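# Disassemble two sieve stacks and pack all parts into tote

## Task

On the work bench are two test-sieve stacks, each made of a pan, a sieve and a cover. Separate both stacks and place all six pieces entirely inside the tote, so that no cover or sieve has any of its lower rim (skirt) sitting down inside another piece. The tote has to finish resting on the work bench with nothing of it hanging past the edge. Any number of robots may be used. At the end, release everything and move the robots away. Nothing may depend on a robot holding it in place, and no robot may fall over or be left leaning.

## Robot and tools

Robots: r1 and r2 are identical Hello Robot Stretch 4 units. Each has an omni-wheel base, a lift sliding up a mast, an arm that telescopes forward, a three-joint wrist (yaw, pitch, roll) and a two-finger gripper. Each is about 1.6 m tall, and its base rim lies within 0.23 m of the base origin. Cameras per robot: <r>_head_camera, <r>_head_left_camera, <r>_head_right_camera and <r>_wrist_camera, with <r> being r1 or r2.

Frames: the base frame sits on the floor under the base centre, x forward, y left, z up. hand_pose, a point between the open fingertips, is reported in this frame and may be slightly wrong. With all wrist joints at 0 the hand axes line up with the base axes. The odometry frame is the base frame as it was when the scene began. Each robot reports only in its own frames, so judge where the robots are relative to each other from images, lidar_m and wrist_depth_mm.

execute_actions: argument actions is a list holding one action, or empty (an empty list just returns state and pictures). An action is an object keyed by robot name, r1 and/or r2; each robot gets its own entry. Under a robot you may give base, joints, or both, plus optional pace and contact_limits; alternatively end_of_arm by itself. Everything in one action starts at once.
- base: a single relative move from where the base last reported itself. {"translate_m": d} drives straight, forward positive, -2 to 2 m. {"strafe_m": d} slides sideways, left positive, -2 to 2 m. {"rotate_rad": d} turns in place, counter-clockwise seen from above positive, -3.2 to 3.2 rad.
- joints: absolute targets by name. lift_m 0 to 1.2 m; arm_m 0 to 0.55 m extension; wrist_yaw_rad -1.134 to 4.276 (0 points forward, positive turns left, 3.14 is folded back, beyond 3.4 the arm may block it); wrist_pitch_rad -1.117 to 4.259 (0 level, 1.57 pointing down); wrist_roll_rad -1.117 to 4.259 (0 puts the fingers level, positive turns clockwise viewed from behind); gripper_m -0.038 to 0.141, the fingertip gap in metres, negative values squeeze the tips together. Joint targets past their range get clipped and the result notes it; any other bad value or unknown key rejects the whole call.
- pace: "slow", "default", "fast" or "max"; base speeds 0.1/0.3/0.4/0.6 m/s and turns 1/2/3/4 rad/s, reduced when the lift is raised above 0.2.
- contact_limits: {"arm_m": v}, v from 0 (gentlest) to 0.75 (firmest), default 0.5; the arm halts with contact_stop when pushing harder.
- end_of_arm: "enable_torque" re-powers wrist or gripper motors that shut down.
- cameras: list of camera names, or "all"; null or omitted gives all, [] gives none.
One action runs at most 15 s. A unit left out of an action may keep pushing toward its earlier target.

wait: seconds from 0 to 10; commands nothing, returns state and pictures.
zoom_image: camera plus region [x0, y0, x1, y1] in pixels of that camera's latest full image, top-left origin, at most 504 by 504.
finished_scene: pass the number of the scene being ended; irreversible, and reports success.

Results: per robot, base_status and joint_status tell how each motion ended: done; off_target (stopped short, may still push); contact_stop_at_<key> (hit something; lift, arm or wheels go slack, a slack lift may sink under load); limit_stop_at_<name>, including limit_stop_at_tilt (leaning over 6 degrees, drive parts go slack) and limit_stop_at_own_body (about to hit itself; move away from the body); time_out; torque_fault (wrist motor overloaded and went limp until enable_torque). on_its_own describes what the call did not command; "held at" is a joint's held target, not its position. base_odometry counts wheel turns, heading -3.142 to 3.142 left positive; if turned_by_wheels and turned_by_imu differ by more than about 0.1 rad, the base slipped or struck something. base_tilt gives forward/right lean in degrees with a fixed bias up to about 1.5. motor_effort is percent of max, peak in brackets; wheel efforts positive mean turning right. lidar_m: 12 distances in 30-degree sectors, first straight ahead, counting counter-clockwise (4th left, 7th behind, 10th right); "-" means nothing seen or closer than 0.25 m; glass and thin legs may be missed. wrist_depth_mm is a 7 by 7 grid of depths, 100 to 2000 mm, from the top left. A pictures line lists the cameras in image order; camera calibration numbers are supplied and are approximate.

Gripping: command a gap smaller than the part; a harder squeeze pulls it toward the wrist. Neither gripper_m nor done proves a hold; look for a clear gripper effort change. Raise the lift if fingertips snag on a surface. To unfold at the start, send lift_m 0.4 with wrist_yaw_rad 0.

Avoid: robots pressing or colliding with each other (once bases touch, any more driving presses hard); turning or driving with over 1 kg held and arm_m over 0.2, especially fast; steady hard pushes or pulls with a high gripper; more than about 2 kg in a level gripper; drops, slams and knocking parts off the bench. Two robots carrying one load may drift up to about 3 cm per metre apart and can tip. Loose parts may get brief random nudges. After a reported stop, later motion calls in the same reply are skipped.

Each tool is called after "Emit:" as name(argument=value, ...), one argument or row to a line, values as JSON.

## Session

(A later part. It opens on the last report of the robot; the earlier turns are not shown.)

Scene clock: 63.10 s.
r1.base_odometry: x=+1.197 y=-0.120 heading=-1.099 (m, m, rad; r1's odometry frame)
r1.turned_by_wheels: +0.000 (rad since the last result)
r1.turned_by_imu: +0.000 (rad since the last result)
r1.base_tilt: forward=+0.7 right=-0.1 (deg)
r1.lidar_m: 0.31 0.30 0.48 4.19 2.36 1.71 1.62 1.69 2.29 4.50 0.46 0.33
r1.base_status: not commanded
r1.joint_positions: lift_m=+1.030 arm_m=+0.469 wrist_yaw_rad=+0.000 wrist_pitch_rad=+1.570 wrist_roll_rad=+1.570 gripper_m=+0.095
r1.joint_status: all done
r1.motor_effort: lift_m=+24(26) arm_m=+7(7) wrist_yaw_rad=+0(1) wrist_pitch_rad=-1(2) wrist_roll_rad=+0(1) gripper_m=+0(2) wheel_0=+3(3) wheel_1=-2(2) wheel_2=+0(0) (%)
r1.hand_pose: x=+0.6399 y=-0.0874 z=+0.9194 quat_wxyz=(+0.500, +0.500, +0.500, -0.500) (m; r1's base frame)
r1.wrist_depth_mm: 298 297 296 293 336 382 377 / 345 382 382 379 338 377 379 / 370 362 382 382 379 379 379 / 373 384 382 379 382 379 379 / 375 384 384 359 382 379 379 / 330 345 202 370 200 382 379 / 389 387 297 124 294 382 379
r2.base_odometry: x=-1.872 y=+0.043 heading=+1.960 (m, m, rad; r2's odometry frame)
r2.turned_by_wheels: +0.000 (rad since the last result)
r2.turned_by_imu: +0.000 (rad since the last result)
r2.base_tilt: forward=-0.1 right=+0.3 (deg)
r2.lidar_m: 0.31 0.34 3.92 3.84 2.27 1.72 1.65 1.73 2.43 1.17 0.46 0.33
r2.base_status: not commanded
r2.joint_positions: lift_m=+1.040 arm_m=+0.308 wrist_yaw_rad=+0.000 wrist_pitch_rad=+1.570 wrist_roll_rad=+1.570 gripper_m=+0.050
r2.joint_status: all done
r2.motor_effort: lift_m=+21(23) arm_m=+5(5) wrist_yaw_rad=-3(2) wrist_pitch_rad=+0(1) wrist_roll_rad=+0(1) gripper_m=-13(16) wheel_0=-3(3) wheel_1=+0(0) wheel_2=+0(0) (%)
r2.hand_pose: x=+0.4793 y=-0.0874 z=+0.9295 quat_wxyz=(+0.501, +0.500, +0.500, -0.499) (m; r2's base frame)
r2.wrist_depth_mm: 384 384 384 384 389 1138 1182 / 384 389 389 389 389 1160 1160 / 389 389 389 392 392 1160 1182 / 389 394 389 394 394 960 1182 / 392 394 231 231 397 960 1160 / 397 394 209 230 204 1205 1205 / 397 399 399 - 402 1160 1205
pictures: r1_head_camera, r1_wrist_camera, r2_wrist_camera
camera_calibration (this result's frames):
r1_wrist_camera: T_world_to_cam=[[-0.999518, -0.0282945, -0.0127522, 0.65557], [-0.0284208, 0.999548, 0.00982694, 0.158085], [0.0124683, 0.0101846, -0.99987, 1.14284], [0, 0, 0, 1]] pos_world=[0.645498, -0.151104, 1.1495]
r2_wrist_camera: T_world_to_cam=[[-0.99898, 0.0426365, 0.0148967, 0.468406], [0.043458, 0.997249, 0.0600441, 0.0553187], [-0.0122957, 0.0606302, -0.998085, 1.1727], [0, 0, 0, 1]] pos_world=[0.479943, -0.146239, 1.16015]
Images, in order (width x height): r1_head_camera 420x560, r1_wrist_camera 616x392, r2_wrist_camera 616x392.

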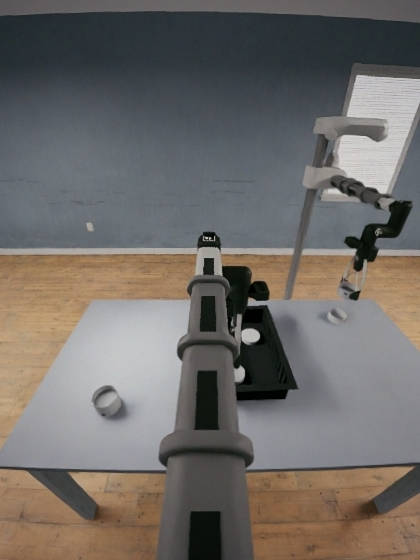

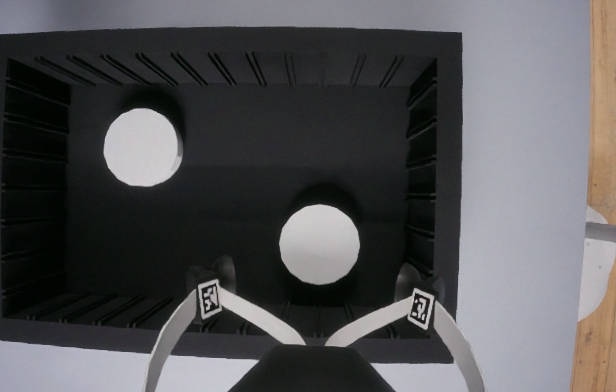

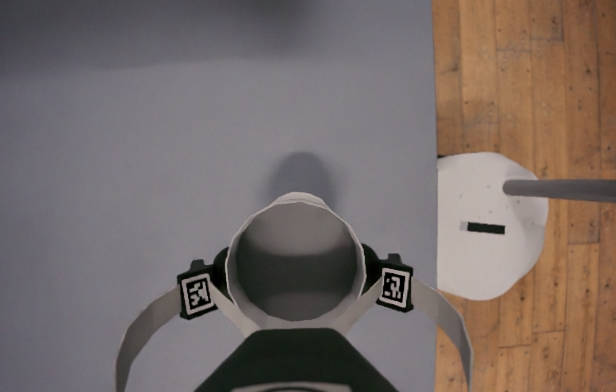

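Emit:
execute_actions(
  actions=[
    {"r2":{"base":{"strafe_m":-0.548},"joints":{"arm_m":0.428}},"r1":{"base":{"strafe_m":0.42},"joints":{"arm_m":0.342,"gripper_m":0.105},"pace":"fast"}},
  ],
  cameras=["r1_wrist_camera","r2_wrist_camera"],
)

Scene clock: 67.17 s.
r1.base_odometry: x=+1.571 y=+0.071 heading=-1.099 (m, m, rad; r1's odometry frame)
r1.turned_by_wheels: +0.000 (rad since the last result)
r1.turned_by_imu: +0.000 (rad since the last result)
r1.base_tilt: forward=+0.7 right=+0.0 (deg)
r1.lidar_m: 0.29 0.33 3.96 3.77 2.39 1.69 1.61 1.68 2.30 4.92 0.48 0.33
r1.base_status: done
r1.joint_positions: lift_m=+1.030 arm_m=+0.343 wrist_yaw_rad=+0.000 wrist_pitch_rad=+1.570 wrist_roll_rad=+1.570 gripper_m=+0.105
r1.joint_status: all done
r1.motor_effort: lift_m=+24(24) arm_m=-7(6) wrist_yaw_rad=+1(1) wrist_pitch_rad=+0(2) wrist_roll_rad=+4(1) gripper_m=+0(6) wheel_0=-1(10) wheel_1=+0(12) wheel_2=+0(1) (%)
r1.hand_pose: x=+0.5143 y=-0.0874 z=+0.9194 quat_wxyz=(+0.500, +0.500, +0.500, -0.500) (m; r1's base frame)
r1.wrist_depth_mm: 387 387 387 384 382 379 1138 / 389 387 387 384 384 379 1138 / 389 389 384 384 382 379 1138 / 389 387 387 384 382 382 1138 / 389 387 387 351 384 931 917 / 392 389 215 384 214 946 1138 / 389 387 387 124 382 1138 1160
r2.base_odometry: x=-1.365 y=+0.251 heading=+1.960 (m, m, rad; r2's odometry frame)
r2.turned_by_wheels: +0.000 (rad since the last result)
r2.turned_by_imu: +0.000 (rad since the last result)
r2.base_tilt: forward=+0.1 right=+0.3 (deg)
r2.lidar_m: 0.29 0.31 0.46 4.33 2.33 1.75 1.67 1.76 2.46 4.36 0.43 0.29
r2.base_status: done
r2.joint_positions: lift_m=+1.040 arm_m=+0.427 wrist_yaw_rad=+0.000 wrist_pitch_rad=+1.570 wrist_roll_rad=+1.570 gripper_m=+0.050
r2.joint_status: all done
r2.motor_effort: lift_m=+21(21) arm_m=+5(6) wrist_yaw_rad=-3(3) wrist_pitch_rad=+1(1) wrist_roll_rad=+0(1) gripper_m=-14(15) wheel_0=+3(11) wheel_1=+0(12) wheel_2=+0(1) (%)
r2.hand_pose: x=+0.5982 y=-0.0874 z=+0.9295 quat_wxyz=(+0.501, +0.500, +0.500, -0.499) (m; r2's base frame)
r2.wrist_depth_mm: 382 387 387 389 387 389 1182 / 384 387 384 387 387 389 1160 / 389 384 389 392 303 389 1182 / 349 389 389 392 387 394 878 / 382 366 230 231 306 399 960 / 379 392 208 232 204 402 1205 / 373 397 397 - 359 404 1205
pictures: r1_wrist_camera, r2_wrist_camera
camera_calibration (this result's frames):
r1_wrist_camera: T_world_to_cam=[[-0.999524, -0.0281215, -0.0126733, 0.530037], [-0.0282469, 0.999553, 0.0098292, 0.154426], [0.0123912, 0.0101825, -0.999871, 1.14445], [0, 0, 0, 1]] pos_world=[0.519966, -0.151105, 1.1495]
r2_wrist_camera: T_world_to_cam=[[-0.998987, 0.0424387, 0.0149779, 0.587189], [0.0432655, 0.997258, 0.0600406, 0.0502657], [-0.0123888, 0.0606278, -0.998084, 1.17423], [0, 0, 0, 1]] pos_world=[0.598966, -0.146238, 1.16017]
Images, in order (width x height): r1_wrist_camera 616x392, r2_wrist_camera 616x392.

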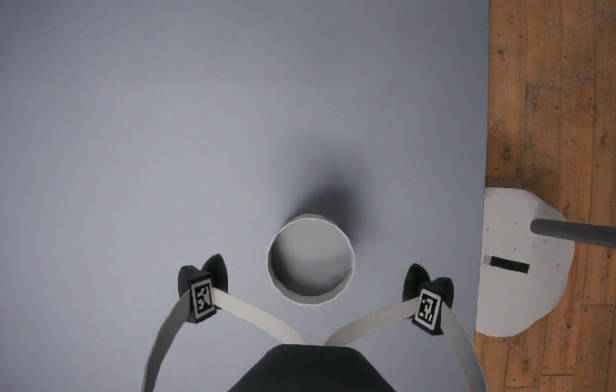

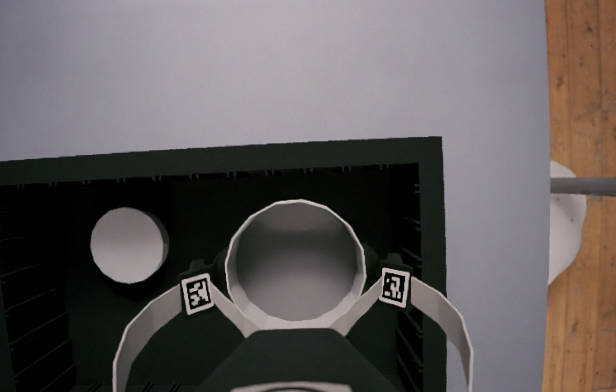

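Emit:
execute_actions(
  actions=[
    {"r1":{"base":{"strafe_m":0.011},"joints":{"arm_m":0.351,"lift_m":0.917}},"r2":{"joints":{"lift_m":0.903}}},
  ],
  cameras=["r1_wrist_camera","r2_wrist_camera"],
)

Emit:
execute_actions(
  actions=[
    {"r1":{"joints":{"gripper_m":0.045}},"r2":{"joints":{"gripper_m":0.095}}},
  ],
  cameras=[],
)

Emit:
execute_actions(
  actions=[
    {"r1":{"joints":{"lift_m":1.04}},"r2":{"joints":{"lift_m":1.03}}},
  ],
  cameras=["r2_head_camera","r2_wrist_camera"],
)

Emit:
execute_actions(
  actions=[
    {"r1":{"base":{"strafe_m":-0.53},"joints":{"arm_m":0.47}},"r2":{"base":{"strafe_m":0.548},"joints":{"arm_m":0.309,"gripper_m":0.105},"pace":"fast"}},
  ],
  cameras=["r1_head_camera","r1_wrist_camera","r2_wrist_camera"],
)

Scene clock: 70.47 s.
r1.base_odometry: x=+1.581 y=+0.076 heading=-1.099 (m, m, rad; r1's odometry frame)
r1.turned_by_wheels: +0.000 (rad since the last result)
r1.turned_by_imu: +0.000 (rad since the last result)
r1.base_tilt: forward=+0.7 right=-0.1 (deg)
r1.lidar_m: 0.29 0.33 3.96 3.78 2.39 1.69 1.63 1.67 2.29 4.94 0.44 0.31
r1.base_status: done
r1.joint_positions: lift_m=+0.917 arm_m=+0.350 wrist_yaw_rad=+0.000 wrist_pitch_rad=+1.570 wrist_roll_rad=+1.570 gripper_m=+0.105
r1.joint_status: all done
r1.motor_effort: lift_m=+17(25) arm_m=+7(8) wrist_yaw_rad=+0(1) wrist_pitch_rad=-2(0) wrist_roll_rad=+2(1) gripper_m=+1(0) wheel_0=-6(7) wheel_1=+2(10) wheel_2=+0(2) (%)
r1.hand_pose: x=+0.5208 y=-0.0874 z=+0.8070 quat_wxyz=(+0.500, +0.500, +0.500, -0.500) (m; r1's base frame)
r1.wrist_depth_mm: 273 272 272 270 268 268 267 / 273 272 271 271 268 268 267 / 273 272 272 271 268 267 267 / 274 273 272 272 268 268 809 / 274 273 272 236 270 267 778 / 274 273 212 236 213 270 809 / 273 274 272 124 270 268 1042
r2.base_odometry: x=-1.365 y=+0.251 heading=+1.960 (m, m, rad; r2's odometry frame)
r2.turned_by_wheels: +0.000 (rad since the last result)
r2.turned_by_imu: -0.001 (rad since the last result)
r2.base_tilt: forward=+0.0 right=+0.3 (deg)
r2.lidar_m: 0.30 0.31 0.46 4.35 2.35 1.75 1.66 1.74 2.49 4.36 0.43 0.30
r2.base_status: not commanded
r2.joint_positions: lift_m=+0.903 arm_m=+0.427 wrist_yaw_rad=+0.000 wrist_pitch_rad=+1.570 wrist_roll_rad=+1.570 gripper_m=+0.050
r2.joint_status: all done
r2.motor_effort: lift_m=+16(19) arm_m=+5(5) wrist_yaw_rad=-3(3) wrist_pitch_rad=+1(1) wrist_roll_rad=-1(1) gripper_m=-13(12) wheel_0=+3(3) wheel_1=+0(0) wheel_2=+0(0) (%)
r2.hand_pose: x=+0.5983 y=-0.0874 z=+0.7929 quat_wxyz=(+0.501, +0.500, +0.500, -0.499) (m; r2's base frame)
r2.wrist_depth_mm: 249 249 250 252 252 252 254 / 251 250 252 253 253 255 255 / 164 165 166 166 167 167 168 / 251 253 253 252 255 193 170 / 230 255 230 231 255 196 170 / 233 255 208 231 206 183 172 / 256 256 256 - 258 183 172
pictures: r1_wrist_camera, r2_wrist_camera
camera_calibration (this result's frames):
r1_wrist_camera: T_world_to_cam=[[-0.999522, -0.0282112, -0.0126779, 0.535079], [-0.0283367, 0.99955, 0.00982906, 0.155761], [0.0123949, 0.0101836, -0.999871, 1.03197], [0, 0, 0, 1]] pos_world=[0.526446, -0.151104, 1.03709]
r2_wrist_camera: T_world_to_cam=[[-0.998987, 0.0424385, 0.0149778, 0.58924], [0.0432653, 0.997258, 0.0600406, 0.0584665], [-0.0123887, 0.0606278, -0.998084, 1.0379], [0, 0, 0, 1]] pos_world=[0.598971, -0.146238, 1.02358]
Images, in order (width x height): r1_wrist_camera 616x392, r2_wrist_camera 616x392.

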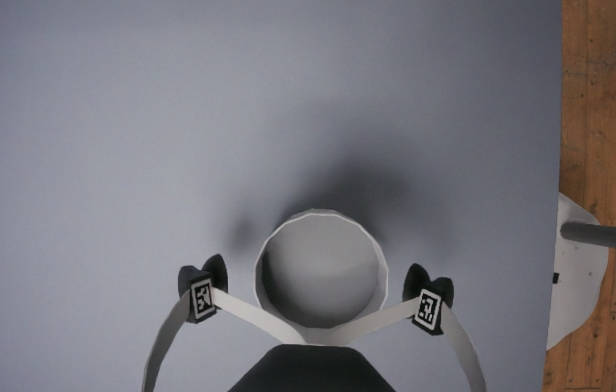

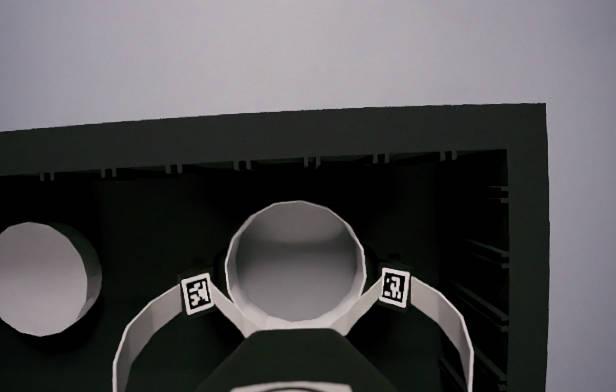

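Scene clock: 71.90 s.
r1.base_odometry: x=+1.581 y=+0.076 heading=-1.099 (m, m, rad; r1's odometry frame)
r1.turned_by_wheels: +0.000 (rad since the last result)
r1.turned_by_imu: +0.000 (rad since the last result)
r1.base_tilt: forward=+0.7 right=+0.0 (deg)
r1.lidar_m: 0.31 0.33 3.92 3.77 2.41 1.70 1.64 1.69 2.30 4.93 0.46 0.32
r1.base_status: not commanded
r1.joint_positions: lift_m=+0.917 arm_m=+0.350 wrist_yaw_rad=+0.000 wrist_pitch_rad=+1.570 wrist_roll_rad=+1.570 gripper_m=+0.045
r1.joint_status: all done
r1.motor_effort: lift_m=+17(18) arm_m=+7(7) wrist_yaw_rad=+0(0) wrist_pitch_rad=-1(1) wrist_roll_rad=+2(2) gripper_m=-13(15) wheel_0=-5(5) wheel_1=+2(2) wheel_2=+0(0) (%)
r1.hand_pose: x=+0.5208 y=-0.0874 z=+0.8070 quat_wxyz=(+0.500, +0.500, +0.500, -0.500) (m; r1's base frame)
r1.wrist_depth_mm: 273 272 271 271 268 267 267 / 273 272 271 271 268 267 267 / 273 272 272 270 268 267 268 / 273 272 271 270 270 268 820 / 274 273 272 228 268 268 778 / 274 273 197 226 202 270 820 / 274 273 273 122 270 268 1025
r2.base_odometry: x=-1.365 y=+0.251 heading=+1.960 (m, m, rad; r2's odometry frame)
r2.turned_by_wheels: +0.000 (rad since the last result)
r2.turned_by_imu: +0.000 (rad since the last result)
r2.base_tilt: forward=+0.0 right=+0.2 (deg)
r2.lidar_m: 0.30 0.33 0.45 4.37 2.33 1.73 1.66 1.77 2.47 4.36 0.43 0.31
r2.base_status: not commanded
r2.joint_positions: lift_m=+0.903 arm_m=+0.427 wrist_yaw_rad=+0.000 wrist_pitch_rad=+1.570 wrist_roll_rad=+1.570 gripper_m=+0.095
r2.joint_status: all done
r2.motor_effort: lift_m=+16(16) arm_m=+5(5) wrist_yaw_rad=-3(4) wrist_pitch_rad=+1(1) wrist_roll_rad=+0(1) gripper_m=-3(12) wheel_0=+3(3) wheel_1=+0(0) wheel_2=+0(0) (%)
r2.hand_pose: x=+0.5982 y=-0.0874 z=+0.7929 quat_wxyz=(+0.501, +0.500, +0.500, -0.499) (m; r2's base frame)
r2.wrist_depth_mm: 250 250 251 252 253 253 254 / 251 253 252 253 253 254 255 / 166 165 166 167 167 167 168 / 252 252 253 253 254 193 169 / 231 253 236 236 255 196 171 / 233 254 238 238 257 189 172 / 256 256 258 - 259 180 173
pictures: none
No camera images: the call's "cameras" was empty. Leave "cameras" out to get every camera's image.

Scene clock: 73.50 s.
r1.base_odometry: x=+1.581 y=+0.076 heading=-1.099 (m, m, rad; r1's odometry frame)
r1.turned_by_wheels: +0.000 (rad since the last result)
r1.turned_by_imu: +0.000 (rad since the last result)
r1.base_tilt: forward=+0.7 right=-0.1 (deg)
r1.lidar_m: 0.30 0.31 3.97 3.78 2.36 1.71 1.62 1.68 2.31 4.94 0.49 0.34
r1.base_status: not commanded
r1.joint_positions: lift_m=+1.040 arm_m=+0.350 wrist_yaw_rad=+0.000 wrist_pitch_rad=+1.570 wrist_roll_rad=+1.570 gripper_m=+0.045
r1.joint_status: all done
r1.motor_effort: lift_m=+25(26) arm_m=+7(7) wrist_yaw_rad=+0(0) wrist_pitch_rad=-2(2) wrist_roll_rad=+1(1) gripper_m=-13(12) wheel_0=-5(5) wheel_1=+2(2) wheel_2=+0(0) (%)
r1.hand_pose: x=+0.5208 y=-0.0874 z=+0.9294 quat_wxyz=(+0.500, +0.500, +0.500, -0.500) (m; r1's base frame)
r1.wrist_depth_mm: 399 397 397 392 392 392 1160 / 397 394 397 394 392 392 1160 / 397 397 397 392 392 392 1160 / 399 397 394 394 392 392 1160 / 399 399 397 227 392 946 946 / 399 397 196 227 201 946 1160 / 399 397 397 122 394 392 1160
r2.base_odometry: x=-1.365 y=+0.251 heading=+1.960 (m, m, rad; r2's odometry frame)
r2.turned_by_wheels: +0.000 (rad since the last result)
r2.turned_by_imu: +0.000 (rad since the last result)
r2.base_tilt: forward=+0.0 right=+0.2 (deg)
r2.lidar_m: 0.30 0.31 0.48 4.36 2.33 1.72 1.66 1.73 2.43 4.37 0.42 0.31
r2.base_status: not commanded
r2.joint_positions: lift_m=+1.030 arm_m=+0.427 wrist_yaw_rad=+0.000 wrist_pitch_rad=+1.570 wrist_roll_rad=+1.570 gripper_m=+0.095
r2.joint_status: all done
r2.motor_effort: lift_m=+21(22) arm_m=+5(5) wrist_yaw_rad=-3(3) wrist_pitch_rad=+0(1) wrist_roll_rad=+0(1) gripper_m=+0(3) wheel_0=+3(3) wheel_1=-1(1) wheel_2=+0(0) (%)
r2.hand_pose: x=+0.5983 y=-0.0874 z=+0.9195 quat_wxyz=(+0.501, +0.500, +0.500, -0.499) (m; r2's base frame)
r2.wrist_depth_mm: 373 375 377 377 379 377 382 / 375 377 382 377 377 384 1138 / 382 382 379 379 294 379 1160 / 349 375 379 382 377 387 878 / 377 359 379 366 310 389 960 / 379 387 384 366 301 389 1205 / 366 387 389 - 359 392 397
pictures: r2_head_camera, r2_wrist_camera
camera_calibration (this result's frames):
r2_wrist_camera: T_world_to_cam=[[-0.998985, 0.0424713, 0.0149972, 0.587324], [0.0432992, 0.997256, 0.0600397, 0.0508446], [-0.0124061, 0.0606282, -0.998083, 1.16429], [0, 0, 0, 1]] pos_world=[0.598971, -0.146238, 1.1502]
Images, in order (width x height): r2_head_camera 420x560, r2_wrist_camera 616x392.

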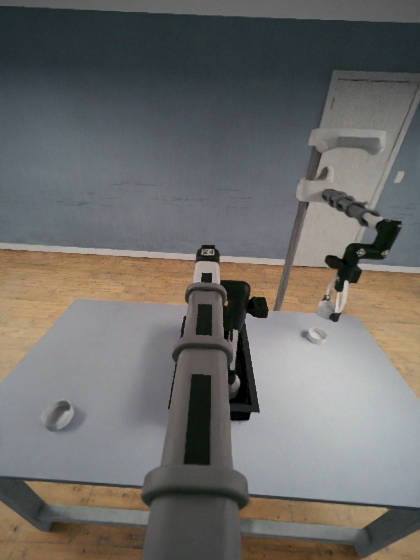

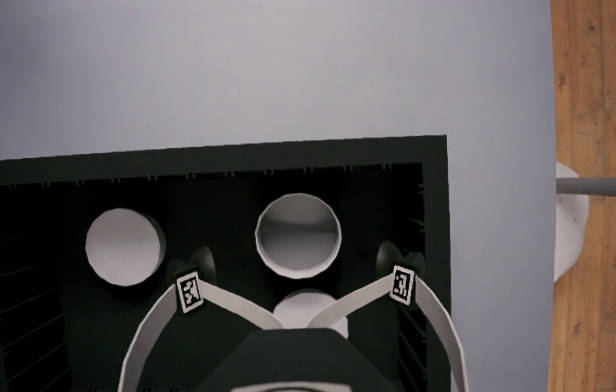

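Scene clock: 76.60 s.
r1.base_odometry: x=+1.109 y=-0.165 heading=-1.099 (m, m, rad; r1's odometry frame)
r1.turned_by_wheels: +0.000 (rad since the last result)
r1.turned_by_imu: +0.001 (rad since the last result)
r1.base_tilt: forward=+0.8 right=-0.1 (deg)
r1.lidar_m: 0.32 0.34 0.46 4.31 2.37 1.73 1.63 1.69 2.32 4.40 0.46 0.35
r1.base_status: done
r1.joint_positions: lift_m=+1.040 arm_m=+0.469 wrist_yaw_rad=+0.000 wrist_pitch_rad=+1.570 wrist_roll_rad=+1.570 gripper_m=+0.045
r1.joint_status: all done
r1.motor_effort: lift_m=+25(25) arm_m=+7(8) wrist_yaw_rad=-1(0) wrist_pitch_rad=+0(2) wrist_roll_rad=+2(0) gripper_m=-12(10) wheel_0=+2(9) wheel_1=-1(11) wheel_2=+0(0) (%)
r1.hand_pose: x=+0.6399 y=-0.0874 z=+0.9294 quat_wxyz=(+0.501, +0.500, +0.500, -0.499) (m; r1's base frame)
r1.wrist_depth_mm: 399 397 392 392 394 392 387 / 397 397 397 394 392 392 387 / 399 397 392 394 392 389 389 / 359 394 392 389 362 389 389 / 382 373 394 227 312 392 389 / 379 397 196 226 202 389 392 / 377 375 394 122 325 392 389
r2.base_odometry: x=-1.872 y=+0.043 heading=+1.960 (m, m, rad; r2's odometry frame)
r2.turned_by_wheels: +0.000 (rad since the last result)
r2.turned_by_imu: -0.002 (rad since the last result)
r2.base_tilt: forward=+0.0 right=+0.3 (deg)
r2.lidar_m: 0.31 0.34 3.91 3.82 2.29 1.71 1.65 1.75 2.42 1.13 0.45 0.34
r2.base_status: done
r2.joint_positions: lift_m=+1.030 arm_m=+0.310 wrist_yaw_rad=+0.000 wrist_pitch_rad=+1.570 wrist_roll_rad=+1.570 gripper_m=+0.105
r2.joint_status: all done
r2.motor_effort: lift_m=+20(21) arm_m=-5(6) wrist_yaw_rad=-2(3) wrist_pitch_rad=+0(0) wrist_roll_rad=-1(1) gripper_m=+1(2) wheel_0=-2(13) wheel_1=-1(12) wheel_2=+0(0) (%)
r2.hand_pose: x=+0.4810 y=-0.0874 z=+0.9195 quat_wxyz=(+0.500, +0.500, +0.500, -0.500) (m; r2's base frame)
r2.wrist_depth_mm: 375 377 377 377 377 1138 1138 / 377 377 379 382 382 1160 1160 / 377 382 379 382 384 1160 1182 / 379 382 379 382 387 931 946 / 382 384 384 387 384 946 1160 / 389 384 387 389 394 1160 1182 / 389 387 392 - 389 1182 1205
pictures: r1_head_camera, r1_wrist_camera, r2_wrist_camera
camera_calibration (this result's frames):
r1_wrist_camera: T_world_to_cam=[[-0.999514, -0.0284205, -0.0128428, 0.655785], [-0.0285476, 0.999544, 0.00982437, 0.158071], [0.0125578, 0.0101862, -0.999869, 1.15274], [0, 0, 0, 1]] pos_world=[0.645503, -0.151103, 1.15945]
r2_wrist_camera: T_world_to_cam=[[-0.998968, 0.042826, 0.0150977, 0.470144], [0.0436593, 0.997241, 0.0600354, 0.0557492], [-0.012485, 0.0606326, -0.998082, 1.16289], [0, 0, 0, 1]] pos_world=[0.481744, -0.146239, 1.15021]
Images, in order (width x height): r1_head_camera 420x560, r1_wrist_camera 616x392, r2_wrist_camera 616x392.

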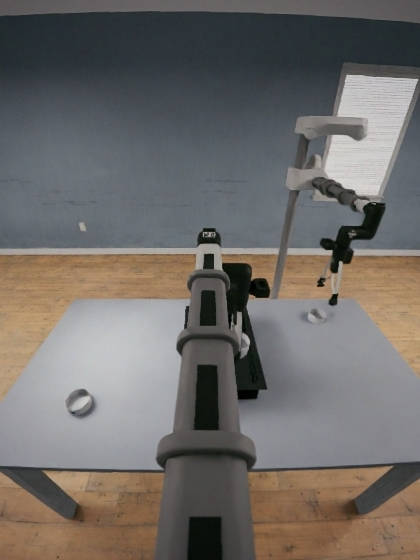

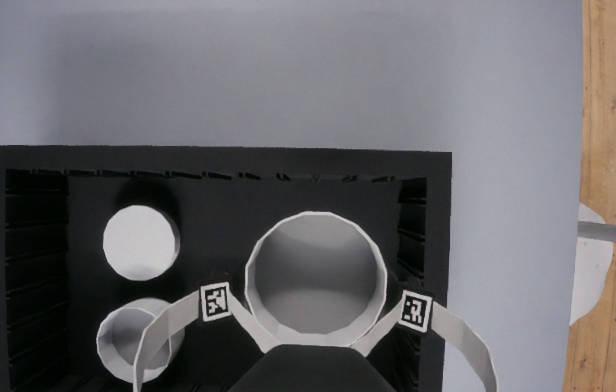

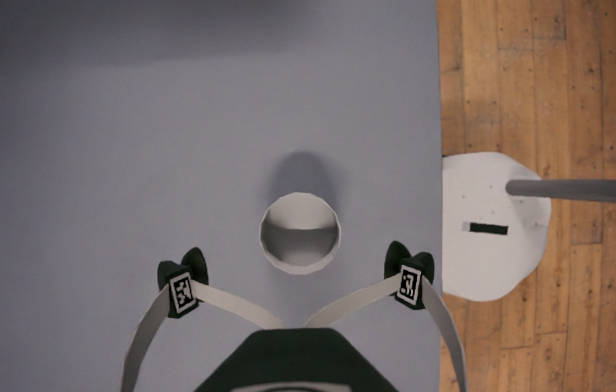

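Emit:
execute_actions(
  actions=[
    {"r1":{"joints":{"lift_m":0.903}},"r2":{"joints":{"lift_m":0.896}}},
  ],
  cameras=[],
)

Emit:
execute_actions(
  actions=[
    {"r2":{"joints":{"gripper_m":0.05}},"r1":{"joints":{"gripper_m":0.095}}},
  ],
  cameras=[],
)

Emit:
execute_actions(
  actions=[
    {"r1":{"joints":{"lift_m":1.03}},"r2":{"joints":{"lift_m":1.03}}},
  ],
  cameras=["r1_wrist_camera","r2_wrist_camera"],
)

Emit:
execute_actions(
  actions=[
    {"r2":{"base":{"strafe_m":-0.447},"joints":{"arm_m":0.418}},"r1":{"base":{"strafe_m":0.53},"joints":{"arm_m":0.346,"gripper_m":0.105},"pace":"fast"}},
  ],
  cameras=["r1_wrist_camera","r2_wrist_camera"],
)

Scene clock: 80.40 s.
r1.base_odometry: x=+1.109 y=-0.165 heading=-1.099 (m, m, rad; r1's odometry frame)
r1.turned_by_wheels: +0.000 (rad since the last result)
r1.turned_by_imu: +0.001 (rad since the last result)
r1.base_tilt: forward=+0.7 right=+0.0 (deg)
r1.lidar_m: 0.31 0.34 0.45 4.29 2.38 1.72 1.63 1.69 2.30 4.39 0.50 0.34
r1.base_status: not commanded
r1.joint_positions: lift_m=+0.903 arm_m=+0.469 wrist_yaw_rad=+0.000 wrist_pitch_rad=+1.570 wrist_roll_rad=+1.570 gripper_m=+0.045
r1.joint_status: all done
r1.motor_effort: lift_m=+18(25) arm_m=+7(7) wrist_yaw_rad=-2(1) wrist_pitch_rad=+0(0) wrist_roll_rad=+1(0) gripper_m=-11(13) wheel_0=+3(2) wheel_1=+0(0) wheel_2=+0(0) (%)
r1.hand_pose: x=+0.6399 y=-0.0874 z=+0.7930 quat_wxyz=(+0.501, +0.500, +0.500, -0.499) (m; r1's base frame)
r1.wrist_depth_mm: 258 258 257 255 255 254 252 / 259 258 257 256 255 253 253 / 169 168 167 167 166 166 165 / 257 255 255 253 252 198 165 / 234 255 255 226 252 195 165 / 235 256 196 226 201 178 165 / 240 256 256 122 254 166 165
r2.base_odometry: x=-1.872 y=+0.043 heading=+1.960 (m, m, rad; r2's odometry frame)
r2.turned_by_wheels: +0.000 (rad since the last result)
r2.turned_by_imu: -0.001 (rad since the last result)
r2.base_tilt: forward=-0.1 right=+0.2 (deg)
r2.lidar_m: 0.30 0.35 3.93 3.81 2.29 1.71 1.66 1.71 2.43 1.16 0.45 0.33
r2.base_status: not commanded
r2.joint_positions: lift_m=+0.896 arm_m=+0.310 wrist_yaw_rad=+0.000 wrist_pitch_rad=+1.570 wrist_roll_rad=+1.570 gripper_m=+0.105
r2.joint_status: all done
r2.motor_effort: lift_m=+16(21) arm_m=-5(5) wrist_yaw_rad=-2(2) wrist_pitch_rad=+0(0) wrist_roll_rad=+0(1) gripper_m=+0(0) wheel_0=-3(2) wheel_1=-1(1) wheel_2=+0(0) (%)
r2.hand_pose: x=+0.4810 y=-0.0874 z=+0.7859 quat_wxyz=(+0.500, +0.500, +0.500, -0.500) (m; r2's base frame)
r2.wrist_depth_mm: 244 244 244 245 246 248 1025 / 245 245 246 248 248 248 1025 / 246 246 248 250 248 250 1008 / 247 248 249 249 251 251 809 / 250 250 250 249 251 253 831 / 250 252 249 252 254 254 1060 / 252 253 253 - 255 258 1060
pictures: none
No camera images: the call's "cameras" was empty. Leave "cameras" out to get every camera's image.

Scene clock: 81.80 s.
r1.base_odometry: x=+1.109 y=-0.165 heading=-1.099 (m, m, rad; r1's odometry frame)
r1.turned_by_wheels: +0.000 (rad since the last result)
r1.turned_by_imu: +0.000 (rad since the last result)
r1.base_tilt: forward=+0.6 right=-0.1 (deg)
r1.lidar_m: 0.31 0.35 0.47 4.30 2.38 1.72 1.64 1.70 2.32 4.41 0.47 0.33
r1.base_status: not commanded
r1.joint_positions: lift_m=+0.903 arm_m=+0.469 wrist_yaw_rad=+0.000 wrist_pitch_rad=+1.570 wrist_roll_rad=+1.570 gripper_m=+0.095
r1.joint_status: all done
r1.motor_effort: lift_m=+18(18) arm_m=+7(7) wrist_yaw_rad=-1(1) wrist_pitch_rad=-2(1) wrist_roll_rad=+0(0) gripper_m=-1(9) wheel_0=+3(2) wheel_1=-1(1) wheel_2=+0(0) (%)
r1.hand_pose: x=+0.6399 y=-0.0874 z=+0.7930 quat_wxyz=(+0.501, +0.500, +0.500, -0.499) (m; r1's base frame)
r1.wrist_depth_mm: 258 258 256 255 255 254 253 / 259 257 257 256 254 254 253 / 169 168 168 167 167 166 165 / 257 256 255 254 253 198 165 / 235 256 255 236 252 195 166 / 235 256 202 236 200 180 166 / 241 256 255 124 252 166 166
r2.base_odometry: x=-1.872 y=+0.043 heading=+1.960 (m, m, rad; r2's odometry frame)
r2.turned_by_wheels: +0.000 (rad since the last result)
r2.turned_by_imu: +0.000 (rad since the last result)
r2.base_tilt: forward=-0.1 right=+0.3 (deg)
r2.lidar_m: 0.30 0.37 3.94 3.81 2.29 1.73 1.65 1.71 2.42 1.14 0.44 0.33
r2.base_status: not commanded
r2.joint_positions: lift_m=+0.896 arm_m=+0.310 wrist_yaw_rad=+0.000 wrist_pitch_rad=+1.570 wrist_roll_rad=+1.570 gripper_m=+0.050
r2.joint_status: all done
r2.motor_effort: lift_m=+15(16) arm_m=-5(5) wrist_yaw_rad=-2(2) wrist_pitch_rad=-1(0) wrist_roll_rad=-1(0) gripper_m=-15(15) wheel_0=-3(3) wheel_1=-1(1) wheel_2=+0(0) (%)
r2.hand_pose: x=+0.4810 y=-0.0874 z=+0.7859 quat_wxyz=(+0.500, +0.500, +0.500, -0.500) (m; r2's base frame)
r2.wrist_depth_mm: 242 244 245 245 247 247 1008 / 244 245 246 245 247 250 1025 / 245 246 249 247 248 250 1025 / 248 249 248 249 250 251 820 / 249 249 249 246 252 253 820 / 250 252 212 242 216 253 1060 / 252 254 252 - 255 257 1042
pictures: none
No camera images: the call's "cameras" was empty. Leave "cameras" out to get every camera's image.

Scene clock: 83.43 s.
r1.base_odometry: x=+1.109 y=-0.165 heading=-1.099 (m, m, rad; r1's odometry frame)
r1.turned_by_wheels: +0.000 (rad since the last result)
r1.turned_by_imu: +0.000 (rad since the last result)
r1.base_tilt: forward=+0.7 right=-0.1 (deg)
r1.lidar_m: 0.31 0.33 0.47 4.31 2.36 1.72 1.63 1.70 2.30 4.41 0.47 0.35
r1.base_status: not commanded
r1.joint_positions: lift_m=+1.030 arm_m=+0.469 wrist_yaw_rad=+0.000 wrist_pitch_rad=+1.570 wrist_roll_rad=+1.570 gripper_m=+0.095
r1.joint_status: all done
r1.motor_effort: lift_m=+24(26) arm_m=+7(7) wrist_yaw_rad=+0(1) wrist_pitch_rad=+0(1) wrist_roll_rad=+1(1) gripper_m=+0(1) wheel_0=+2(3) wheel_1=-1(1) wheel_2=+0(0) (%)
r1.hand_pose: x=+0.6399 y=-0.0874 z=+0.9194 quat_wxyz=(+0.501, +0.500, +0.500, -0.499) (m; r1's base frame)
r1.wrist_depth_mm: 389 387 384 382 382 382 377 / 392 387 384 384 382 379 379 / 389 384 387 382 379 379 377 / 362 384 382 379 364 382 379 / 382 362 384 362 382 382 379 / 382 384 202 359 200 382 379 / 377 366 384 124 338 382 379
r2.base_odometry: x=-1.872 y=+0.043 heading=+1.960 (m, m, rad; r2's odometry frame)
r2.turned_by_wheels: +0.000 (rad since the last result)
r2.turned_by_imu: +0.000 (rad since the last result)
r2.base_tilt: forward=-0.1 right=+0.2 (deg)
r2.lidar_m: 0.30 0.35 3.95 3.81 2.27 1.72 1.65 1.73 2.42 1.18 0.44 0.31
r2.base_status: not commanded
r2.joint_positions: lift_m=+1.030 arm_m=+0.310 wrist_yaw_rad=+0.000 wrist_pitch_rad=+1.570 wrist_roll_rad=+1.570 gripper_m=+0.050
r2.joint_status: all done
r2.motor_effort: lift_m=+21(21) arm_m=-5(5) wrist_yaw_rad=-2(2) wrist_pitch_rad=+0(3) wrist_roll_rad=-1(0) gripper_m=+0(15) wheel_0=-3(3) wheel_1=-1(1) wheel_2=+0(0) (%)
r2.hand_pose: x=+0.4810 y=-0.0874 z=+0.9195 quat_wxyz=(+0.500, +0.500, +0.500, -0.500) (m; r2's base frame)
r2.wrist_depth_mm: 375 375 377 377 377 1160 1160 / 377 377 377 379 382 1160 1160 / 379 379 382 384 379 1160 1182 / 382 384 382 384 384 946 946 / 379 384 384 387 384 931 1160 / 387 389 200 389 199 1160 1160 / 387 387 387 - 397 1182 1205
pictures: r1_wrist_camera, r2_wrist_camera
camera_calibration (this result's frames):
r1_wrist_camera: T_world_to_cam=[[-0.999514, -0.0284206, -0.0128427, 0.655666], [-0.0285477, 0.999544, 0.00982437, 0.158169], [0.0125576, 0.0101862, -0.999869, 1.14279], [0, 0, 0, 1]] pos_world=[0.645512, -0.151103, 1.1495]
r2_wrist_camera: T_world_to_cam=[[-0.998972, 0.0427262, 0.0151339, 0.470055], [0.0435618, 0.997245, 0.0600338, 0.0558014], [-0.0125272, 0.0606314, -0.998082, 1.16288], [0, 0, 0, 1]] pos_world=[0.481709, -0.146239, 1.15019]
Images, in order (width x height): r1_wrist_camera 616x392, r2_wrist_camera 616x392.

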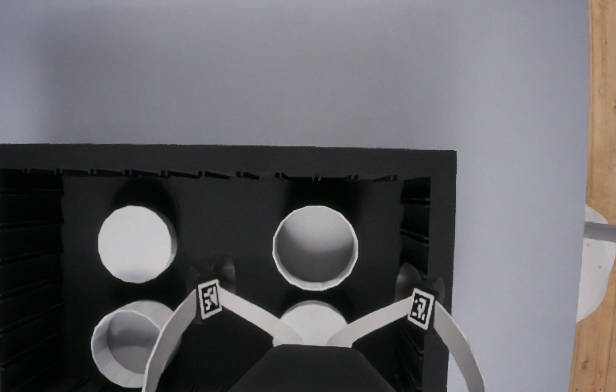

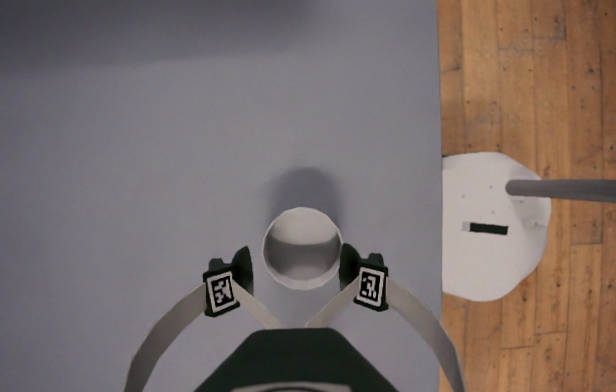

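Scene clock: 86.27 s.
r1.base_odometry: x=+1.581 y=+0.076 heading=-1.099 (m, m, rad; r1's odometry frame)
r1.turned_by_wheels: +0.000 (rad since the last result)
r1.turned_by_imu: +0.000 (rad since the last result)
r1.base_tilt: forward=+0.6 right=-0.1 (deg)
r1.lidar_m: 0.29 0.30 3.93 3.78 2.43 1.70 1.64 1.70 2.29 4.93 0.46 0.31
r1.base_status: done
r1.joint_positions: lift_m=+1.030 arm_m=+0.347 wrist_yaw_rad=+0.000 wrist_pitch_rad=+1.570 wrist_roll_rad=+1.570 gripper_m=+0.105
r1.joint_status: all done
r1.motor_effort: lift_m=+25(25) arm_m=-7(5) wrist_yaw_rad=+0(1) wrist_pitch_rad=-1(4) wrist_roll_rad=+2(1) gripper_m=+1(1) wheel_0=-3(13) wheel_1=+0(12) wheel_2=+0(0) (%)
r1.hand_pose: x=+0.5183 y=-0.0874 z=+0.9194 quat_wxyz=(+0.500, +0.500, +0.500, -0.500) (m; r1's base frame)
r1.wrist_depth_mm: 387 387 387 382 379 379 1138 / 387 387 384 384 382 379 1138 / 389 387 387 384 382 382 1160 / 392 389 384 384 382 382 1160 / 389 387 387 382 382 382 917 / 389 389 214 384 214 931 1160 / 389 389 387 124 382 1160 1138
r2.base_odometry: x=-1.458 y=+0.213 heading=+1.960 (m, m, rad; r2's odometry frame)
r2.turned_by_wheels: +0.000 (rad since the last result)
r2.turned_by_imu: +0.000 (rad since the last result)
r2.base_tilt: forward=+0.0 right=+0.2 (deg)
r2.lidar_m: 0.31 0.32 0.47 4.27 2.30 1.74 1.67 1.75 2.42 4.47 0.42 0.31
r2.base_status: done
r2.joint_positions: lift_m=+1.030 arm_m=+0.417 wrist_yaw_rad=+0.000 wrist_pitch_rad=+1.570 wrist_roll_rad=+1.570 gripper_m=+0.050
r2.joint_status: all done
r2.motor_effort: lift_m=+21(21) arm_m=+5(5) wrist_yaw_rad=-3(2) wrist_pitch_rad=+0(0) wrist_roll_rad=-1(1) gripper_m=-5(5) wheel_0=+4(11) wheel_1=-3(12) wheel_2=+0(2) (%)
r2.hand_pose: x=+0.5882 y=-0.0874 z=+0.9195 quat_wxyz=(+0.501, +0.500, +0.500, -0.499) (m; r2's base frame)
r2.wrist_depth_mm: 329 289 291 290 291 382 1138 / 340 366 375 364 347 382 1160 / 377 355 377 362 332 387 1138 / 379 379 379 379 345 384 931 / 364 362 382 362 309 389 946 / 353 357 201 347 200 389 1182 / 298 298 298 - 394 394 1205
pictures: r1_wrist_camera, r2_wrist_camera
camera_calibration (this result's frames):
r1_wrist_camera: T_world_to_cam=[[-0.999524, -0.0281147, -0.012685, 0.534069], [-0.0282402, 0.999553, 0.00982887, 0.154537], [0.0124029, 0.0101824, -0.999871, 1.1444], [0, 0, 0, 1]] pos_world=[0.523985, -0.151105, 1.14951]
r2_wrist_camera: T_world_to_cam=[[-0.998983, 0.0424828, 0.0150961, 0.577193], [0.0433165, 0.997256, 0.0600355, 0.0512731], [-0.0125042, 0.0606283, -0.998082, 1.16423], [0, 0, 0, 1]] pos_world=[0.588943, -0.146238, 1.15021]
Images, in order (width x height): r1_wrist_camera 616x392, r2_wrist_camera 616x392.

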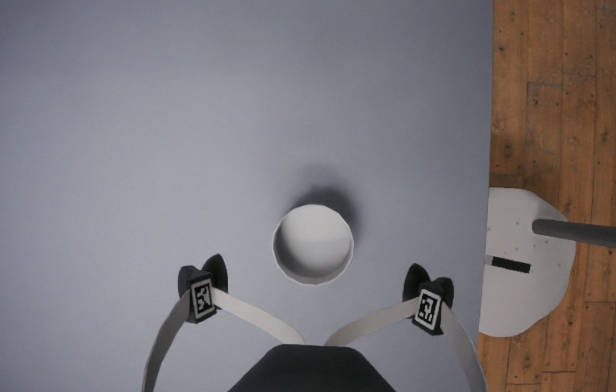

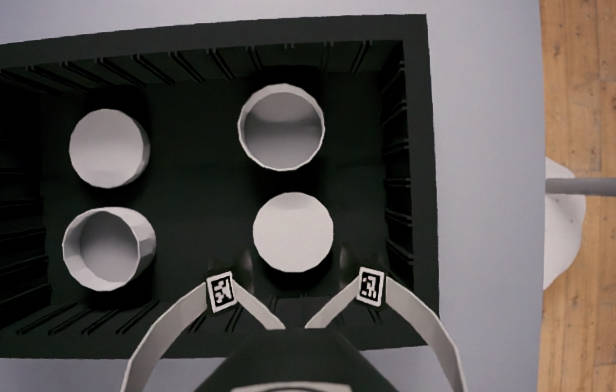

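Emit:
execute_actions(
  actions=[
    {"r2":{"base":{"strafe_m":0.46},"joints":{"arm_m":0.306,"gripper_m":0.105},"pace":"fast"},"r1":{"joints":{"arm_m":0.351,"lift_m":0.892}}},
  ],
  cameras=["r1_wrist_camera"],
)

Emit:
execute_actions(
  actions=[
    {"r1":{"joints":{"gripper_m":0.03}},"r2":{"joints":{"lift_m":0.891}}},
  ],
  cameras=["r1_wrist_camera","r2_wrist_camera"],
)

Scene clock: 90.10 s.
r1.base_odometry: x=+1.581 y=+0.076 heading=-1.099 (m, m, rad; r1's odometry frame)
r1.turned_by_wheels: +0.000 (rad since the last result)
r1.turned_by_imu: +0.001 (rad since the last result)
r1.base_tilt: forward=+0.7 right=-0.2 (deg)
r1.lidar_m: 0.29 0.32 3.95 3.78 2.39 1.69 1.63 1.72 2.29 4.92 0.45 0.34
r1.base_status: not commanded
r1.joint_positions: lift_m=+0.892 arm_m=+0.350 wrist_yaw_rad=+0.000 wrist_pitch_rad=+1.570 wrist_roll_rad=+1.570 gripper_m=+0.105
r1.joint_status: all done
r1.motor_effort: lift_m=+16(23) arm_m=+7(9) wrist_yaw_rad=-1(1) wrist_pitch_rad=+0(2) wrist_roll_rad=+1(1) gripper_m=-1(0) wheel_0=-3(3) wheel_1=+0(0) wheel_2=+0(0) (%)
r1.hand_pose: x=+0.5208 y=-0.0874 z=+0.7821 quat_wxyz=(+0.500, +0.500, +0.500, -0.500) (m; r1's base frame)
r1.wrist_depth_mm: 249 248 247 247 245 244 243 / 248 248 247 246 245 244 243 / 249 249 247 246 245 244 243 / 250 249 247 246 246 244 242 / 250 249 247 245 245 244 243 / 250 248 214 244 213 244 244 / 250 249 247 124 245 244 244
r2.base_odometry: x=-1.884 y=+0.039 heading=+1.960 (m, m, rad; r2's odometry frame)
r2.turned_by_wheels: +0.000 (rad since the last result)
r2.turned_by_imu: -0.003 (rad since the last result)
r2.base_tilt: forward=-0.1 right=+0.3 (deg)
r2.lidar_m: 0.31 0.32 3.92 3.80 2.32 1.70 1.65 1.73 2.44 1.17 0.44 0.32
r2.base_status: done
r2.joint_positions: lift_m=+1.030 arm_m=+0.307 wrist_yaw_rad=+0.000 wrist_pitch_rad=+1.570 wrist_roll_rad=+1.570 gripper_m=+0.105
r2.joint_status: all done
r2.motor_effort: lift_m=+21(21) arm_m=-5(5) wrist_yaw_rad=-2(4) wrist_pitch_rad=+0(0) wrist_roll_rad=-1(1) gripper_m=+0(1) wheel_0=-4(12) wheel_1=+2(13) wheel_2=+0(2) (%)
r2.hand_pose: x=+0.4780 y=-0.0874 z=+0.9195 quat_wxyz=(+0.500, +0.500, +0.500, -0.500) (m; r2's base frame)
r2.wrist_depth_mm: 373 373 377 377 377 1138 1160 / 377 375 375 384 382 1118 1160 / 379 375 379 382 382 1160 1118 / 379 382 384 382 384 917 946 / 382 384 387 384 389 960 1182 / 389 384 389 387 389 1205 1182 / 389 384 389 - 394 1205 1160
pictures: r1_wrist_camera
camera_calibration (this result's frames):
r1_wrist_camera: T_world_to_cam=[[-0.999523, -0.0281723, -0.0126898, 0.534798], [-0.0282979, 0.999551, 0.00982873, 0.155986], [0.0124072, 0.0101831, -0.999871, 1.00706], [0, 0, 0, 1]] pos_world=[0.526462, -0.151105, 1.01218]
Images, in order (width x height): r1_wrist_camera 616x392.

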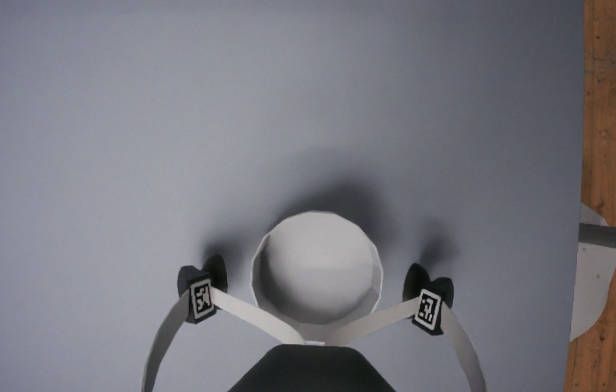

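Scene clock: 91.73 s.
r1.base_odometry: x=+1.581 y=+0.076 heading=-1.099 (m, m, rad; r1's odometry frame)
r1.turned_by_wheels: +0.000 (rad since the last result)
r1.turned_by_imu: +0.000 (rad since the last result)
r1.base_tilt: forward=+0.7 right=-0.1 (deg)
r1.lidar_m: 0.31 0.32 3.99 3.78 2.39 1.71 1.62 1.69 2.31 4.93 0.47 0.33
r1.base_status: not commanded
r1.joint_positions: lift_m=+0.892 arm_m=+0.350 wrist_yaw_rad=+0.000 wrist_pitch_rad=+1.570 wrist_roll_rad=+1.570 gripper_m=+0.030
r1.joint_status: all done
r1.motor_effort: lift_m=+17(17) arm_m=+7(7) wrist_yaw_rad=+0(2) wrist_pitch_rad=+1(4) wrist_roll_rad=+2(0) gripper_m=-17(15) wheel_0=-3(3) wheel_1=+0(0) wheel_2=+0(0) (%)
r1.hand_pose: x=+0.5210 y=-0.0874 z=+0.7820 quat_wxyz=(+0.501, +0.500, +0.500, -0.499) (m; r1's base frame)
r1.wrist_depth_mm: 247 247 246 244 243 242 242 / 248 247 246 245 244 243 243 / 249 247 247 245 244 243 242 / 249 247 246 245 245 244 243 / 249 248 246 235 244 244 243 / 248 248 191 233 203 244 243 / 249 249 247 156 245 244 243
r2.base_odometry: x=-1.884 y=+0.039 heading=+1.960 (m, m, rad; r2's odometry frame)
r2.turned_by_wheels: +0.000 (rad since the last result)
r2.turned_by_imu: +0.000 (rad since the last result)
r2.base_tilt: forward=+0.0 right=+0.3 (deg)
r2.lidar_m: 0.30 0.34 3.93 3.80 2.28 1.74 1.66 1.72 2.41 1.16 0.45 0.35
r2.base_status: not commanded
r2.joint_positions: lift_m=+0.891 arm_m=+0.307 wrist_yaw_rad=+0.000 wrist_pitch_rad=+1.570 wrist_roll_rad=+1.570 gripper_m=+0.105
r2.joint_status: all done
r2.motor_effort: lift_m=+14(19) arm_m=-5(5) wrist_yaw_rad=-2(2) wrist_pitch_rad=+0(1) wrist_roll_rad=-1(1) gripper_m=-2(1) wheel_0=-4(4) wheel_1=+1(1) wheel_2=+0(0) (%)
r2.hand_pose: x=+0.4779 y=-0.0874 z=+0.7811 quat_wxyz=(+0.500, +0.500, +0.500, -0.500) (m; r2's base frame)
r2.wrist_depth_mm: 238 241 240 241 242 241 1008 / 240 241 242 243 244 243 1025 / 242 242 243 244 244 246 1008 / 246 244 246 245 247 247 798 / 245 247 247 246 248 250 809 / 248 247 247 247 250 250 1042 / 248 249 250 - 250 251 1060
pictures: r1_wrist_camera, r2_wrist_camera
camera_calibration (this result's frames):
r1_wrist_camera: T_world_to_cam=[[-0.999508, -0.0284377, -0.0132574, 0.53543], [-0.0285689, 0.999544, 0.00981258, 0.156146], [0.0129723, 0.0101865, -0.999864, 1.00667], [0, 0, 0, 1]] pos_world=[0.526569, -0.151103, 1.01209]
r2_wrist_camera: T_world_to_cam=[[-0.998965, 0.0427915, 0.0154049, 0.468888], [0.0436433, 0.997243, 0.060022, 0.0642159], [-0.0127939, 0.0606322, -0.998078, 1.02479], [0, 0, 0, 1]] pos_world=[0.478712, -0.146239, 1.01175]
Images, in order (width x height): r1_wrist_camera 616x392, r2_wrist_camera 616x392.

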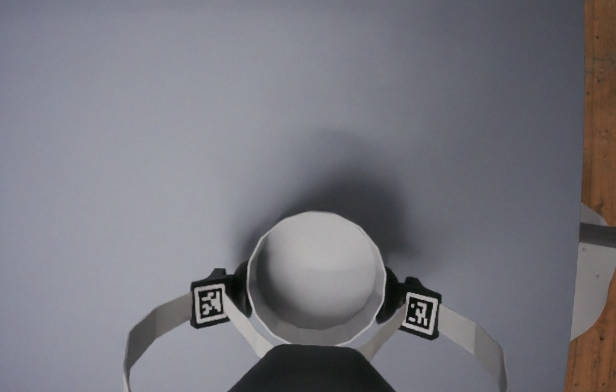

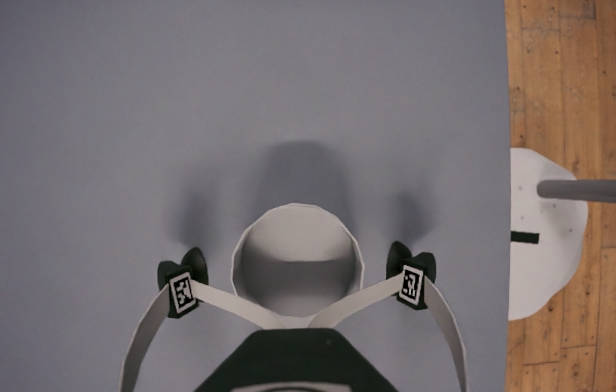

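Emit:
execute_actions(
  actions=[
    {"r2":{"joints":{"gripper_m":0.03}},"r1":{"joints":{"lift_m":1.03}}},
  ],
  cameras=["r1_wrist_camera","r2_wrist_camera"],
)

Scene clock: 93.83 s.
r1.base_odometry: x=+1.581 y=+0.076 heading=-1.099 (m, m, rad; r1's odometry frame)
r1.turned_by_wheels: +0.000 (rad since the last result)
r1.turned_by_imu: +0.001 (rad since the last result)
r1.base_tilt: forward=+0.7 right=-0.1 (deg)
r1.lidar_m: 0.27 0.31 3.96 3.78 2.37 1.66 1.60 1.69 2.33 4.94 0.48 0.33
r1.base_status: not commanded
r1.joint_positions: lift_m=+1.030 arm_m=+0.350 wrist_yaw_rad=+0.000 wrist_pitch_rad=+1.570 wrist_roll_rad=+1.570 gripper_m=+0.030
r1.joint_status: all done
r1.motor_effort: lift_m=+25(25) arm_m=+7(7) wrist_yaw_rad=+0(2) wrist_pitch_rad=+1(1) wrist_roll_rad=+2(1) gripper_m=-15(18) wheel_0=-3(3) wheel_1=+0(0) wheel_2=+0(0) (%)
r1.hand_pose: x=+0.5210 y=-0.0874 z=+0.9194 quat_wxyz=(+0.501, +0.500, +0.500, -0.499) (m; r1's base frame)
r1.wrist_depth_mm: 389 387 384 384 379 382 1138 / 389 384 387 382 382 379 1160 / 389 389 384 384 382 379 1160 / 389 384 384 384 382 382 1138 / 389 387 387 234 382 382 917 / 389 387 191 234 203 946 1160 / 389 387 387 156 382 384 1160
r2.base_odometry: x=-1.884 y=+0.039 heading=+1.960 (m, m, rad; r2's odometry frame)
r2.turned_by_wheels: +0.000 (rad since the last result)
r2.turned_by_imu: -0.001 (rad since the last result)
r2.base_tilt: forward=+0.0 right=+0.1 (deg)
r2.lidar_m: 0.29 0.34 3.94 3.79 2.32 1.73 1.65 1.75 2.41 1.15 0.44 0.33
r2.base_status: not commanded
r2.joint_positions: lift_m=+0.891 arm_m=+0.307 wrist_yaw_rad=+0.000 wrist_pitch_rad=+1.571 wrist_roll_rad=+1.570 gripper_m=+0.030
r2.joint_status: all done
r2.motor_effort: lift_m=+16(16) arm_m=-4(5) wrist_yaw_rad=-2(1) wrist_pitch_rad=-1(17) wrist_roll_rad=-1(1) gripper_m=-22(24) wheel_0=-4(4) wheel_1=+1(1) wheel_2=+0(0) (%)
r2.hand_pose: x=+0.4777 y=-0.0874 z=+0.7809 quat_wxyz=(+0.500, +0.500, +0.500, -0.500) (m; r2's base frame)
r2.wrist_depth_mm: 237 240 239 240 241 242 991 / 240 240 240 242 242 243 1025 / 240 241 242 244 245 245 1008 / 241 242 244 244 245 248 809 / 243 245 235 234 246 250 809 / 245 245 208 234 206 250 1042 / 248 248 249 - 250 252 1042
pictures: r1_wrist_camera, r2_wrist_camera
camera_calibration (this result's frames):
r1_wrist_camera: T_world_to_cam=[[-0.999508, -0.0284378, -0.0132345, 0.537227], [-0.0285688, 0.999544, 0.00981323, 0.154798], [0.0129494, 0.0101865, -0.999864, 1.14403], [0, 0, 0, 1]] pos_world=[0.52657, -0.151103, 1.14947]
r2_wrist_camera: T_world_to_cam=[[-0.998958, 0.042879, 0.015626, 0.468487], [0.0437439, 0.997239, 0.0600124, 0.064193], [-0.0130096, 0.0606334, -0.998075, 1.02476], [0, 0, 0, 1]] pos_world=[0.478523, -0.146239, 1.01162]
Images, in order (width x height): r1_wrist_camera 616x392, r2_wrist_camera 616x392.

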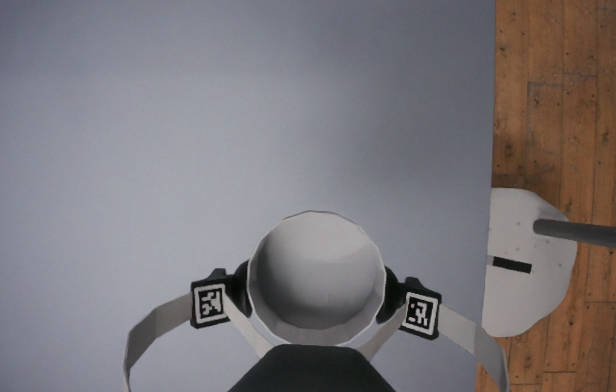

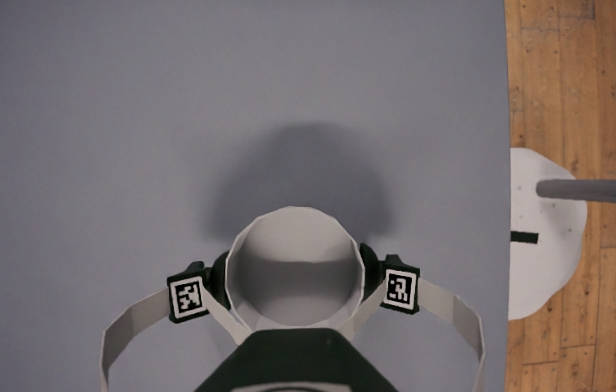

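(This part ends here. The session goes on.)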